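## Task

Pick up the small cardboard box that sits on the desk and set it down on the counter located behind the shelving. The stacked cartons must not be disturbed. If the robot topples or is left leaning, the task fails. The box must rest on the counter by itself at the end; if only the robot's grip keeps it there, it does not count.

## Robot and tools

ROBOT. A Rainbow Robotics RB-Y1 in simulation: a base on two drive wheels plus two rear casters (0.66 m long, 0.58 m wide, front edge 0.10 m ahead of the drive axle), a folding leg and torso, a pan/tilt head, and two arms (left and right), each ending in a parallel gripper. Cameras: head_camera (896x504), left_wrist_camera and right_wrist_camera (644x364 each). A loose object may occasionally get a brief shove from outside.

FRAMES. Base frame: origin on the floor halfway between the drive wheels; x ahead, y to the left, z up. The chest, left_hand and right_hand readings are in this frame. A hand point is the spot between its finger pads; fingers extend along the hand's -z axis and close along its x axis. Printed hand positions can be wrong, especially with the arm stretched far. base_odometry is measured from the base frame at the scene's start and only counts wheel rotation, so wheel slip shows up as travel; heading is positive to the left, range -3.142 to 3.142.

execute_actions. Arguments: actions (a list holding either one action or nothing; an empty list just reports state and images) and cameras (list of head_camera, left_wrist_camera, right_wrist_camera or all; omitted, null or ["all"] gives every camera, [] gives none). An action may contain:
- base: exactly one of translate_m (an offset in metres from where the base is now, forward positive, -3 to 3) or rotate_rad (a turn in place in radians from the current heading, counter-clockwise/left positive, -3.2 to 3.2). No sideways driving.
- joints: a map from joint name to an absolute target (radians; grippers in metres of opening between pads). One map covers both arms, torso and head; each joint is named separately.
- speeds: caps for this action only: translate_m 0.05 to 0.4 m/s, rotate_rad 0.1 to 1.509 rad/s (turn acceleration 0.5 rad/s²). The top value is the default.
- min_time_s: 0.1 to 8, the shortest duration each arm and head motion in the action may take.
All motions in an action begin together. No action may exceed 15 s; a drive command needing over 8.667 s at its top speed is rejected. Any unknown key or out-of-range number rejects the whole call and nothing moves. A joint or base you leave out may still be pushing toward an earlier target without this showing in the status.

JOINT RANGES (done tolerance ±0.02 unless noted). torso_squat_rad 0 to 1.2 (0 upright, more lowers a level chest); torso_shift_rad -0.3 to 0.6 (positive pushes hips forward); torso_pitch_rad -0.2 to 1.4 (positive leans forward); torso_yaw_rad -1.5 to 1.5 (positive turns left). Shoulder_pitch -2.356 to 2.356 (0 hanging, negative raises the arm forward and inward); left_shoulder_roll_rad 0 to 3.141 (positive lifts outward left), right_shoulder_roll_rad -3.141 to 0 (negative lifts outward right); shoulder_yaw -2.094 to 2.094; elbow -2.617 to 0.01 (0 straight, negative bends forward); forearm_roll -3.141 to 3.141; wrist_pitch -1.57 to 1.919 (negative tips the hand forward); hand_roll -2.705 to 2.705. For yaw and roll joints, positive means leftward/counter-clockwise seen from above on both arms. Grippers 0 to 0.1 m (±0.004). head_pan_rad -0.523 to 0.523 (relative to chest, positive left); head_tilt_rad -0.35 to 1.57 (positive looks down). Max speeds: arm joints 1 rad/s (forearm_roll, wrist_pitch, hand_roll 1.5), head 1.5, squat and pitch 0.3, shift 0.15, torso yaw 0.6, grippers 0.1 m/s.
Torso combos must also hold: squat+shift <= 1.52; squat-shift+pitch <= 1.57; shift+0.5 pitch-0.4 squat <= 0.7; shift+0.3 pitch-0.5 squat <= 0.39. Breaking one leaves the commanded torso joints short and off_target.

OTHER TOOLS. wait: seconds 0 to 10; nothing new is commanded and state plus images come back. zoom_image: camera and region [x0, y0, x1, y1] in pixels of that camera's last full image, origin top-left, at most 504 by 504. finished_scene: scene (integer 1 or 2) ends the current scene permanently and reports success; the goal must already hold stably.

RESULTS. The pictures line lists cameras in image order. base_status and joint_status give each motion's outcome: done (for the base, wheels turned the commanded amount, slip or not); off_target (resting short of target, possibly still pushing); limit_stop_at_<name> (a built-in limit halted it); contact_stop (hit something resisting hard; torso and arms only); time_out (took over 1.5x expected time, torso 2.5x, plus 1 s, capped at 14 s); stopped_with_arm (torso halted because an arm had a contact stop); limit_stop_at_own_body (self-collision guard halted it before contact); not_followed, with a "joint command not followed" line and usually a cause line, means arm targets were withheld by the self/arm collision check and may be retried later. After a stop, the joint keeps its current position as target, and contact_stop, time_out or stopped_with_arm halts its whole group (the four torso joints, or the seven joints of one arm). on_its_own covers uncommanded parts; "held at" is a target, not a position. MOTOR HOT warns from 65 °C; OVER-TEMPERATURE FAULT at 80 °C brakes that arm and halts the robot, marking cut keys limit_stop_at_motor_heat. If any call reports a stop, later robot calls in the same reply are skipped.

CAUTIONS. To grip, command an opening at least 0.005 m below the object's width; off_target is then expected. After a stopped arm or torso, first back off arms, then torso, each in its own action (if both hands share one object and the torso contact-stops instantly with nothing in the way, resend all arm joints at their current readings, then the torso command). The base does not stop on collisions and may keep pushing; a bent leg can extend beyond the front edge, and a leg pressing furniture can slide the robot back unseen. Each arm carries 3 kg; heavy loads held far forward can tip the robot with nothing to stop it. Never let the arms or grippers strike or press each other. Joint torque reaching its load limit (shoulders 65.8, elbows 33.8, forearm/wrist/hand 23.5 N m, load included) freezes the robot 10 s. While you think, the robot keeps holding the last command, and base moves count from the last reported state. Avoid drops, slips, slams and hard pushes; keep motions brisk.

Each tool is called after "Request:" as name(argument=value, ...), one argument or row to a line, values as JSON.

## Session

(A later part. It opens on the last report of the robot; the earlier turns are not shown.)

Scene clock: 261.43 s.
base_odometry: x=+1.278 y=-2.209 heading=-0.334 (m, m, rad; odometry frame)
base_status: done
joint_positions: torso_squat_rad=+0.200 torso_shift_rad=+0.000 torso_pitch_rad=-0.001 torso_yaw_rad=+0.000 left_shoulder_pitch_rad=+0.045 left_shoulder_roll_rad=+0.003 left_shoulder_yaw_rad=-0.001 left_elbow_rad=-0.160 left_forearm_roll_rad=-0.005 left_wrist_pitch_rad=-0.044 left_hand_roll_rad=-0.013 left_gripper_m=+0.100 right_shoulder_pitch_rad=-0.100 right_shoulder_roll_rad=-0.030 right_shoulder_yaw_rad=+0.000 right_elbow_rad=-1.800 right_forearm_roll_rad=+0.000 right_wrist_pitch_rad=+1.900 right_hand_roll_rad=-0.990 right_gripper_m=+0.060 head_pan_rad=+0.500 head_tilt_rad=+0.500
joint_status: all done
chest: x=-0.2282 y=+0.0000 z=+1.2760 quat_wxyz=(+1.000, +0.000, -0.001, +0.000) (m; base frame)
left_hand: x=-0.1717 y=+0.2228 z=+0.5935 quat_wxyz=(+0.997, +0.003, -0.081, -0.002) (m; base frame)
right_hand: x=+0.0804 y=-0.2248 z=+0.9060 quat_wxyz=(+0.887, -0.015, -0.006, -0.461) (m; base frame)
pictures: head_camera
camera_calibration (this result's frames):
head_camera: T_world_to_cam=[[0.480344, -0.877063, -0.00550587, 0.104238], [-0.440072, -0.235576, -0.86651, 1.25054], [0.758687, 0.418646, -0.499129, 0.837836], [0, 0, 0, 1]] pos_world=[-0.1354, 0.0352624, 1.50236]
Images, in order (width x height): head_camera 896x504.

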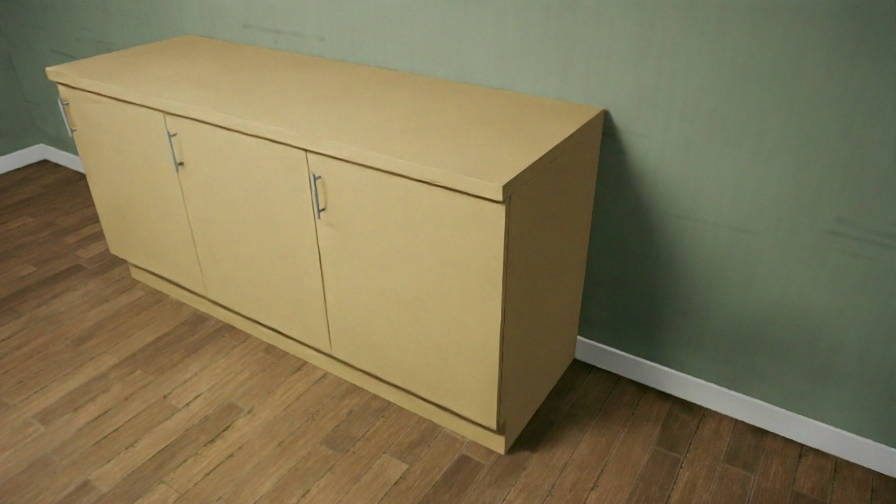

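Request:
execute_actions(
  actions=[
    {"base":{"rotate_rad":0.45}},
  ],
  cameras=[],
)

Request:
execute_actions(
  actions=[
    {"base":{"translate_m":0.25}},
  ],
  cameras=[],
)

Request:
execute_actions(
  actions=[
    {"base":{"rotate_rad":0.47},"joints":{"torso_squat_rad":0.1,"head_pan_rad":-0.5,"head_tilt_rad":0.75,"right_shoulder_pitch_rad":-1.15,"right_shoulder_roll_rad":-0.2,"right_elbow_rad":-0.773,"right_shoulder_yaw_rad":-0.317},"min_time_s":2},
  ],
  cameras=[],
)

Request:
execute_actions(
  actions=[
    {"base":{"translate_m":0.85}},
  ],
  cameras=["head_camera"],
)

Scene clock: 305.73 s.
base_odometry: x=+1.278 y=-2.209 heading=+0.115 (m, m, rad; odometry frame)
base_status: done
joint_positions: torso_squat_rad=+0.200 torso_shift_rad=+0.000 torso_pitch_rad=-0.001 torso_yaw_rad=+0.000 left_shoulder_pitch_rad=+0.045 left_shoulder_roll_rad=+0.003 left_shoulder_yaw_rad=-0.001 left_elbow_rad=-0.160 left_forearm_roll_rad=-0.005 left_wrist_pitch_rad=-0.044 left_hand_roll_rad=-0.013 left_gripper_m=+0.100 right_shoulder_pitch_rad=-0.100 right_shoulder_roll_rad=-0.030 right_shoulder_yaw_rad=+0.000 right_elbow_rad=-1.800 right_forearm_roll_rad=+0.000 right_wrist_pitch_rad=+1.900 right_hand_roll_rad=-0.990 right_gripper_m=+0.060 head_pan_rad=+0.500 head_tilt_rad=+0.500
joint_status: not commanded
chest: x=-0.2282 y=-0.0001 z=+1.2760 quat_wxyz=(+1.000, +0.000, -0.001, +0.000) (m; base frame)
left_hand: x=-0.1717 y=+0.2228 z=+0.5935 quat_wxyz=(+0.997, +0.003, -0.081, -0.002) (m; base frame)
right_hand: x=+0.0804 y=-0.2249 z=+0.9060 quat_wxyz=(+0.887, -0.015, -0.006, -0.461) (m; base frame)
pictures: none
No camera images: the call's "cameras" was empty. Leave "cameras" out to get every camera's image.

Scene clock: 307.87 s.
base_odometry: x=+1.526 y=-2.180 heading=+0.117 (m, m, rad; odometry frame)
base_status: done
joint_positions: torso_squat_rad=+0.200 torso_shift_rad=+0.000 torso_pitch_rad=-0.001 torso_yaw_rad=+0.000 left_shoulder_pitch_rad=+0.045 left_shoulder_roll_rad=+0.003 left_shoulder_yaw_rad=-0.001 left_elbow_rad=-0.160 left_forearm_roll_rad=-0.005 left_wrist_pitch_rad=-0.044 left_hand_roll_rad=-0.013 left_gripper_m=+0.100 right_shoulder_pitch_rad=-0.100 right_shoulder_roll_rad=-0.030 right_shoulder_yaw_rad=+0.000 right_elbow_rad=-1.800 right_forearm_roll_rad=+0.000 right_wrist_pitch_rad=+1.900 right_hand_roll_rad=-0.990 right_gripper_m=+0.060 head_pan_rad=+0.500 head_tilt_rad=+0.500
joint_status: not commanded
chest: x=-0.2282 y=+0.0000 z=+1.2760 quat_wxyz=(+1.000, +0.000, -0.001, +0.000) (m; base frame)
left_hand: x=-0.1717 y=+0.2228 z=+0.5935 quat_wxyz=(+0.997, +0.003, -0.081, -0.002) (m; base frame)
right_hand: x=+0.0804 y=-0.2248 z=+0.9060 quat_wxyz=(+0.887, -0.015, -0.006, -0.461) (m; base frame)
pictures: none
No camera images: the call's "cameras" was empty. Leave "cameras" out to get every camera's image.

Scene clock: 310.20 s.
base_odometry: x=+1.526 y=-2.180 heading=+0.586 (m, m, rad; odometry frame)
base_status: done
joint_positions: torso_squat_rad=+0.100 torso_shift_rad=+0.000 torso_pitch_rad=-0.001 torso_yaw_rad=+0.000 left_shoulder_pitch_rad=+0.045 left_shoulder_roll_rad=+0.003 left_shoulder_yaw_rad=-0.001 left_elbow_rad=-0.160 left_forearm_roll_rad=-0.005 left_wrist_pitch_rad=-0.044 left_hand_roll_rad=-0.013 left_gripper_m=+0.100 right_shoulder_pitch_rad=-1.150 right_shoulder_roll_rad=-0.200 right_shoulder_yaw_rad=-0.317 right_elbow_rad=-0.773 right_forearm_roll_rad=+0.000 right_wrist_pitch_rad=+1.900 right_hand_roll_rad=-0.990 right_gripper_m=+0.060 head_pan_rad=-0.500 head_tilt_rad=+0.750
joint_status: all done
chest: x=-0.2282 y=-0.0001 z=+1.2864 quat_wxyz=(+1.000, +0.000, -0.001, +0.000) (m; base frame)
left_hand: x=-0.1718 y=+0.2228 z=+0.6040 quat_wxyz=(+0.997, +0.003, -0.081, -0.002) (m; base frame)
right_hand: x=+0.2864 y=-0.2193 z=+1.0986 quat_wxyz=(+0.880, +0.000, +0.000, -0.474) (m; base frame)
pictures: none
No camera images: the call's "cameras" was empty. Leave "cameras" out to get every camera's image.

Scene clock: 313.90 s.
base_odometry: x=+2.234 y=-1.709 heading=+0.587 (m, m, rad; odometry frame)
base_status: done
joint_positions: torso_squat_rad=+0.100 torso_shift_rad=+0.000 torso_pitch_rad=-0.001 torso_yaw_rad=+0.000 left_shoulder_pitch_rad=+0.045 left_shoulder_roll_rad=+0.003 left_shoulder_yaw_rad=-0.001 left_elbow_rad=-0.160 left_forearm_roll_rad=-0.005 left_wrist_pitch_rad=-0.044 left_hand_roll_rad=-0.013 left_gripper_m=+0.100 right_shoulder_pitch_rad=-1.150 right_shoulder_roll_rad=-0.200 right_shoulder_yaw_rad=-0.317 right_elbow_rad=-0.773 right_forearm_roll_rad=+0.000 right_wrist_pitch_rad=+1.900 right_hand_roll_rad=-0.990 right_gripper_m=+0.060 head_pan_rad=-0.500 head_tilt_rad=+0.750
joint_status: not commanded
chest: x=-0.2282 y=-0.0001 z=+1.2864 quat_wxyz=(+1.000, +0.000, -0.001, +0.000) (m; base frame)
left_hand: x=-0.1717 y=+0.2228 z=+0.6040 quat_wxyz=(+0.997, +0.003, -0.081, -0.002) (m; base frame)
right_hand: x=+0.2865 y=-0.2193 z=+1.0987 quat_wxyz=(+0.880, +0.000, +0.000, -0.474) (m; base frame)
pictures: head_camera
camera_calibration (this result's frames):
head_camera: T_world_to_cam=[[-0.479872, -0.877314, -0.00662667, -0.0922935], [-0.609945, 0.339037, -0.716254, 1.00118], [0.630626, -0.339668, -0.697808, 1.11195], [0, 0, 0, 1]] pos_world=[-0.13485, -0.0427127, 1.49242]
Images, in order (width x height): head_camera 896x504.

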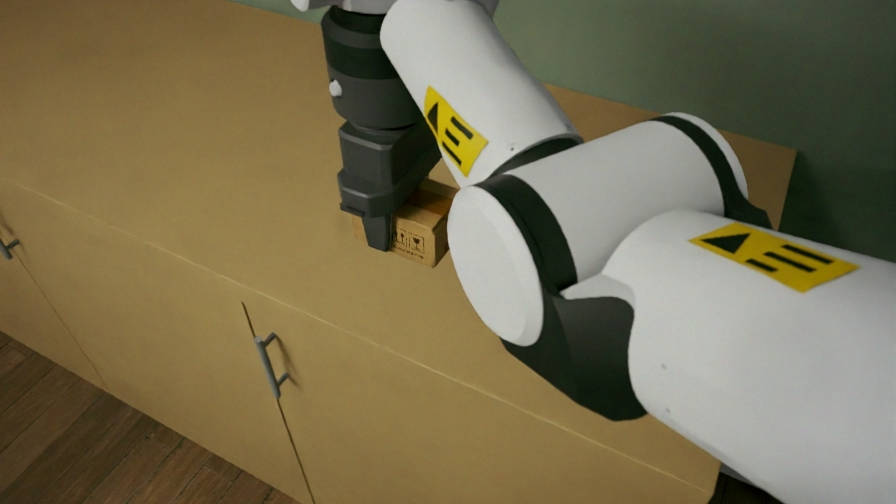

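Request:
execute_actions(
  actions=[
    {"base":{"rotate_rad":-0.55},"joints":{"torso_shift_rad":0.15,"head_pan_rad":-0.2,"head_tilt_rad":0.9}},
  ],
  cameras=[],
)

Request:
execute_actions(
  actions=[
    {"base":{"translate_m":0.08},"joints":{"right_elbow_rad":-0.35,"right_wrist_pitch_rad":1.477},"min_time_s":1.2},
  ],
  cameras=["head_camera","right_wrist_camera"],
)

Scene clock: 342.53 s.
base_odometry: x=+2.233 y=-1.709 heading=+0.038 (m, m, rad; odometry frame)
base_status: done
joint_positions: torso_squat_rad=+0.100 torso_shift_rad=+0.150 torso_pitch_rad=-0.001 torso_yaw_rad=+0.000 left_shoulder_pitch_rad=+0.045 left_shoulder_roll_rad=+0.003 left_shoulder_yaw_rad=-0.001 left_elbow_rad=-0.160 left_forearm_roll_rad=-0.005 left_wrist_pitch_rad=-0.044 left_hand_roll_rad=-0.013 left_gripper_m=+0.100 right_shoulder_pitch_rad=-1.150 right_shoulder_roll_rad=-0.200 right_shoulder_yaw_rad=-0.317 right_elbow_rad=-0.773 right_forearm_roll_rad=+0.000 right_wrist_pitch_rad=+1.900 right_hand_roll_rad=-0.990 right_gripper_m=+0.060 head_pan_rad=-0.200 head_tilt_rad=+0.900
joint_status: all done
chest: x=-0.1242 y=+0.0000 z=+1.2786 quat_wxyz=(+1.000, +0.000, +0.000, +0.000) (m; base frame)
left_hand: x=-0.0678 y=+0.2228 z=+0.5961 quat_wxyz=(+0.997, +0.003, -0.081, -0.002) (m; base frame)
right_hand: x=+0.3905 y=-0.2193 z=+1.0908 quat_wxyz=(+0.880, +0.000, +0.000, -0.474) (m; base frame)
pictures: none
No camera images: the call's "cameras" was empty. Leave "cameras" out to get every camera's image.

Scene clock: 344.03 s.
base_odometry: x=+2.313 y=-1.706 heading=+0.037 (m, m, rad; odometry frame)
base_status: done
joint_positions: torso_squat_rad=+0.100 torso_shift_rad=+0.150 torso_pitch_rad=-0.001 torso_yaw_rad=+0.000 left_shoulder_pitch_rad=+0.045 left_shoulder_roll_rad=+0.003 left_shoulder_yaw_rad=-0.001 left_elbow_rad=-0.160 left_forearm_roll_rad=-0.005 left_wrist_pitch_rad=-0.044 left_hand_roll_rad=-0.013 left_gripper_m=+0.100 right_shoulder_pitch_rad=-1.150 right_shoulder_roll_rad=-0.200 right_shoulder_yaw_rad=-0.317 right_elbow_rad=-0.350 right_forearm_roll_rad=+0.000 right_wrist_pitch_rad=+1.477 right_hand_roll_rad=-0.990 right_gripper_m=+0.060 head_pan_rad=-0.200 head_tilt_rad=+0.900
joint_status: all done
chest: x=-0.1241 y=+0.0000 z=+1.2786 quat_wxyz=(+1.000, +0.000, +0.000, +0.000) (m; base frame)
left_hand: x=-0.0677 y=+0.2228 z=+0.5961 quat_wxyz=(+0.997, +0.003, -0.081, -0.002) (m; base frame)
right_hand: x=+0.3902 y=-0.2193 z=+0.9825 quat_wxyz=(+0.880, +0.000, +0.000, -0.474) (m; base frame)
pictures: head_camera, right_wrist_camera
camera_calibration (this result's frames):
head_camera: T_world_to_cam=[[-0.200124, -0.979752, -0.00607851, -0.0145217], [-0.780226, 0.163116, -0.603855, 0.875439], [0.592619, -0.116103, -0.797071, 1.18373], [0, 0, 0, 1]] pos_world=[-0.021369, -0.0195899, 1.47207]
right_wrist_camera: T_world_to_cam=[[-0.563024, 0.82644, -0.00100138, 0.398545], [0.623308, 0.425433, 0.65612, -0.765617], [0.54267, 0.368787, -0.754656, 0.70012], [0, 0, 0, 1]] pos_world=[0.321672, -0.26185, 1.03109]
Images, in order (width x height): head_camera 896x504, right_wrist_camera 644x364.

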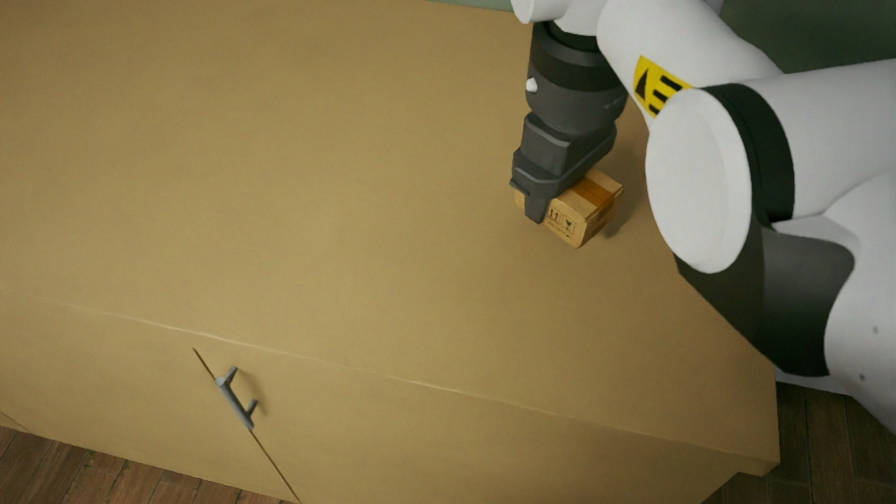

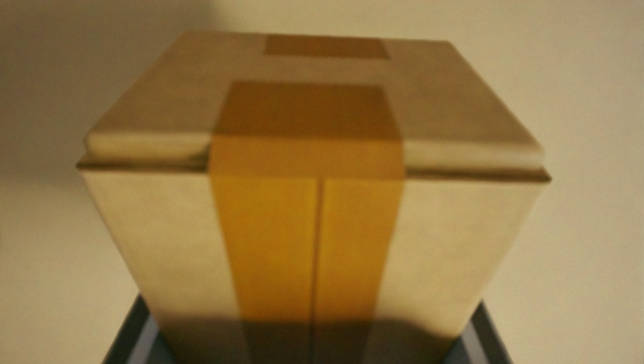

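Request:
execute_actions(
  actions=[
    {"joints":{"right_elbow_rad":-0.225,"right_wrist_pitch_rad":1.352},"min_time_s":1.2},
  ],
  cameras=["head_camera"],
)

Request:
zoom_image(
  camera="head_camera",
  region=[460, 120, 700, 300],
)

Scene clock: 354.43 s.
base_odometry: x=+2.313 y=-1.706 heading=+0.037 (m, m, rad; odometry frame)
base_status: not commanded
joint_positions: torso_squat_rad=+0.100 torso_shift_rad=+0.150 torso_pitch_rad=-0.001 torso_yaw_rad=+0.000 left_shoulder_pitch_rad=+0.045 left_shoulder_roll_rad=+0.003 left_shoulder_yaw_rad=-0.001 left_elbow_rad=-0.160 left_forearm_roll_rad=-0.005 left_wrist_pitch_rad=-0.044 left_hand_roll_rad=-0.013 left_gripper_m=+0.100 right_shoulder_pitch_rad=-1.150 right_shoulder_roll_rad=-0.200 right_shoulder_yaw_rad=-0.317 right_elbow_rad=-0.225 right_forearm_roll_rad=+0.000 right_wrist_pitch_rad=+1.352 right_hand_roll_rad=-0.990 right_gripper_m=+0.060 head_pan_rad=-0.200 head_tilt_rad=+0.900
joint_status: all done
chest: x=-0.1241 y=+0.0000 z=+1.2786 quat_wxyz=(+1.000, +0.000, +0.000, +0.000) (m; base frame)
left_hand: x=-0.0677 y=+0.2228 z=+0.5961 quat_wxyz=(+0.997, +0.003, -0.081, -0.002) (m; base frame)
right_hand: x=+0.3814 y=-0.2193 z=+0.9516 quat_wxyz=(+0.880, +0.000, +0.000, -0.474) (m; base frame)
pictures: head_camera
camera_calibration (this result's frames):
head_camera: T_world_to_cam=[[-0.200125, -0.979752, -0.00607875, -0.0145215], [-0.780226, 0.163116, -0.603855, 0.875439], [0.59262, -0.116103, -0.797071, 1.18373], [0, 0, 0, 1]] pos_world=[-0.0213697, -0.01959, 1.47207]
Images, in order (width x height): head_camera 896x504.

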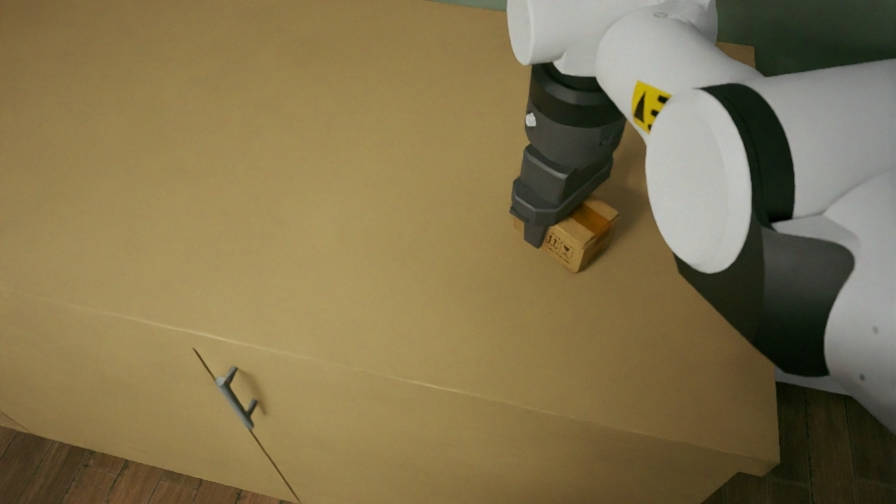

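Region (460, 120, 700, 300) of head_camera's 896x504 image, scaled by 2.100, with more detail than that image has; it fills the top 378 rows of this view, and the rest is white.

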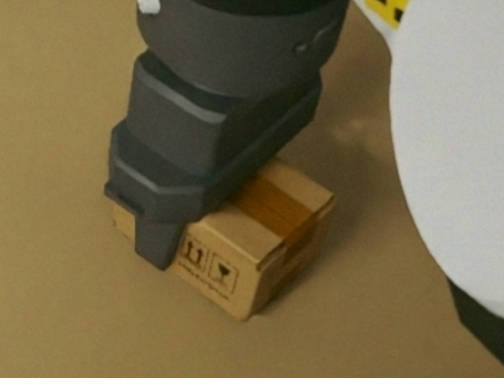

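Request:
execute_actions(
  actions=[
    {"joints":{"right_elbow_rad":-0.185,"right_wrist_pitch_rad":1.312},"min_time_s":1},
  ],
  cameras=["head_camera","right_wrist_camera"],
)

Request:
zoom_image(
  camera="head_camera",
  region=[460, 120, 700, 300],
)

Scene clock: 364.93 s.
base_odometry: x=+2.313 y=-1.706 heading=+0.037 (m, m, rad; odometry frame)
base_status: not commanded
joint_positions: torso_squat_rad=+0.100 torso_shift_rad=+0.150 torso_pitch_rad=-0.002 torso_yaw_rad=+0.000 left_shoulder_pitch_rad=+0.045 left_shoulder_roll_rad=+0.003 left_shoulder_yaw_rad=-0.001 left_elbow_rad=-0.160 left_forearm_roll_rad=-0.005 left_wrist_pitch_rad=-0.044 left_hand_roll_rad=-0.013 left_gripper_m=+0.100 right_shoulder_pitch_rad=-1.155 right_shoulder_roll_rad=-0.201 right_shoulder_yaw_rad=-0.317 right_elbow_rad=-0.187 right_forearm_roll_rad=+0.000 right_wrist_pitch_rad=+1.312 right_hand_roll_rad=-0.990 right_gripper_m=+0.060 head_pan_rad=-0.200 head_tilt_rad=+0.900
joint_status: all done
chest: x=-0.1250 y=+0.0001 z=+1.2786 quat_wxyz=(+1.000, +0.000, -0.001, +0.000) (m; base frame)
left_hand: x=-0.0676 y=+0.2227 z=+0.5962 quat_wxyz=(+0.997, +0.002, -0.082, -0.002) (m; base frame)
right_hand: x=+0.3800 y=-0.2193 z=+0.9458 quat_wxyz=(+0.880, +0.001, -0.004, -0.474) (m; base frame)
pictures: head_camera, right_wrist_camera
camera_calibration (this result's frames):
head_camera: T_world_to_cam=[[-0.200115, -0.979753, -0.00609881, -0.0145597], [-0.779343, 0.162948, -0.60504, 0.876394], [0.593783, -0.116325, -0.796172, 1.1833], [0, 0, 0, 1]] pos_world=[-0.0225267, -0.0194241, 1.47228]
right_wrist_camera: T_world_to_cam=[[-0.563304, 0.826225, -0.00634594, 0.397955], [0.617682, 0.4262, 0.660926, -0.737408], [0.548778, 0.368382, -0.750424, 0.671484], [0, 0, 0, 1]] pos_world=[0.311157, -0.261881, 0.993795]
Images, in order (width x height): head_camera 896x504, right_wrist_camera 644x364.

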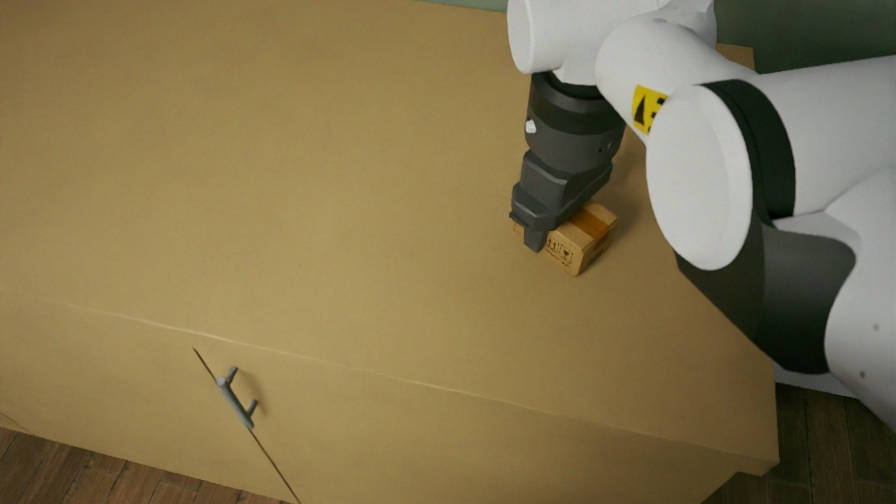

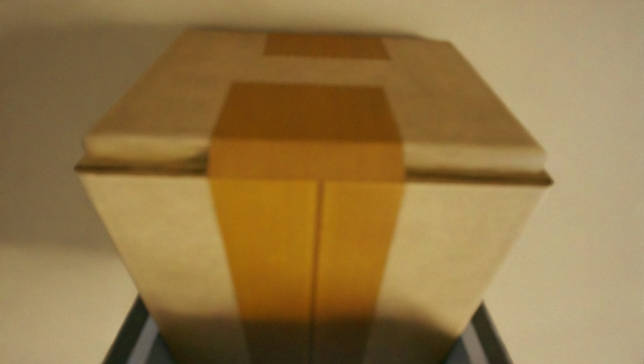

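Region (460, 120, 700, 300) of head_camera's 896x504 image, scaled by 2.100, with more detail than that image has; it fills the top 378 rows of this view, and the rest is white.

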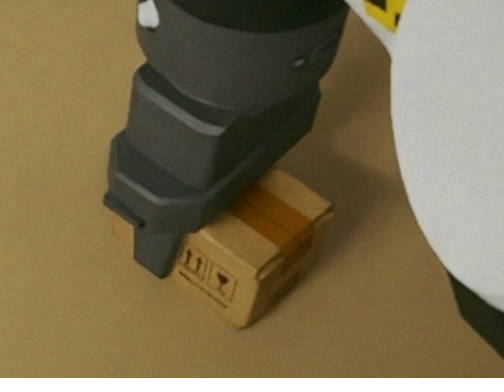

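Contact made. Release and lift.

Request:
execute_actions(
  actions=[
    {"joints":{"right_gripper_m":0.1,"right_elbow_rad":-0.2,"right_wrist_pitch_rad":1.327}},
  ],
  cameras=[],
)

Request:
execute_actions(
  actions=[
    {"joints":{"right_elbow_rad":-0.6,"right_wrist_pitch_rad":1.727}},
  ],
  cameras=["head_camera"],
)

Scene clock: 373.27 s.
base_odometry: x=+2.313 y=-1.706 heading=+0.037 (m, m, rad; odometry frame)
base_status: not commanded
joint_positions: torso_squat_rad=+0.100 torso_shift_rad=+0.150 torso_pitch_rad=-0.001 torso_yaw_rad=+0.000 left_shoulder_pitch_rad=+0.045 left_shoulder_roll_rad=+0.003 left_shoulder_yaw_rad=-0.001 left_elbow_rad=-0.160 left_forearm_roll_rad=-0.005 left_wrist_pitch_rad=-0.044 left_hand_roll_rad=-0.013 left_gripper_m=+0.100 right_shoulder_pitch_rad=-1.150 right_shoulder_roll_rad=-0.200 right_shoulder_yaw_rad=-0.317 right_elbow_rad=-0.200 right_forearm_roll_rad=+0.000 right_wrist_pitch_rad=+1.327 right_hand_roll_rad=-0.990 right_gripper_m=+0.100 head_pan_rad=-0.200 head_tilt_rad=+0.900
joint_status: all done
chest: x=-0.1244 y=+0.0000 z=+1.2786 quat_wxyz=(+1.000, +0.000, -0.001, +0.000) (m; base frame)
left_hand: x=-0.0677 y=+0.2228 z=+0.5962 quat_wxyz=(+0.997, +0.003, -0.082, -0.002) (m; base frame)
right_hand: x=+0.3793 y=-0.2195 z=+0.9462 quat_wxyz=(+0.880, +0.000, +0.000, -0.474) (m; base frame)
pictures: none
No camera images: the call's "cameras" was empty. Leave "cameras" out to get every camera's image.

Scene clock: 374.30 s.
base_odometry: x=+2.313 y=-1.706 heading=+0.037 (m, m, rad; odometry frame)
base_status: not commanded
joint_positions: torso_squat_rad=+0.100 torso_shift_rad=+0.150 torso_pitch_rad=-0.001 torso_yaw_rad=+0.000 left_shoulder_pitch_rad=+0.045 left_shoulder_roll_rad=+0.003 left_shoulder_yaw_rad=-0.001 left_elbow_rad=-0.160 left_forearm_roll_rad=-0.005 left_wrist_pitch_rad=-0.044 left_hand_roll_rad=-0.013 left_gripper_m=+0.100 right_shoulder_pitch_rad=-1.150 right_shoulder_roll_rad=-0.200 right_shoulder_yaw_rad=-0.317 right_elbow_rad=-0.600 right_forearm_roll_rad=+0.000 right_wrist_pitch_rad=+1.727 right_hand_roll_rad=-0.990 right_gripper_m=+0.100 head_pan_rad=-0.200 head_tilt_rad=+0.900
joint_status: all done
chest: x=-0.1244 y=+0.0000 z=+1.2786 quat_wxyz=(+1.000, +0.000, -0.001, +0.000) (m; base frame)
left_hand: x=-0.0677 y=+0.2228 z=+0.5962 quat_wxyz=(+0.997, +0.003, -0.082, -0.002) (m; base frame)
right_hand: x=+0.3958 y=-0.2194 z=+1.0470 quat_wxyz=(+0.880, +0.000, +0.000, -0.474) (m; base frame)
pictures: head_camera
camera_calibration (this result's frames):
head_camera: T_world_to_cam=[[-0.200121, -0.979752, -0.00606957, -0.0145377], [-0.779931, 0.163049, -0.604253, 0.875757], [0.593008, -0.11619, -0.796769, 1.18359], [0, 0, 0, 1]] pos_world=[-0.0217571, -0.0195141, 1.47214]
Images, in order (width x height): head_camera 896x504.

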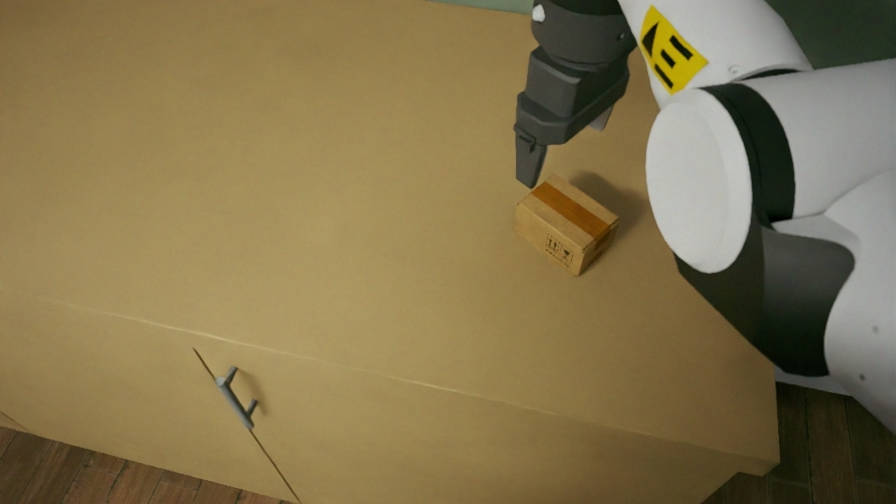

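Request:
finished_scene(
  scene=1,
)

The scene is finished: the task was done.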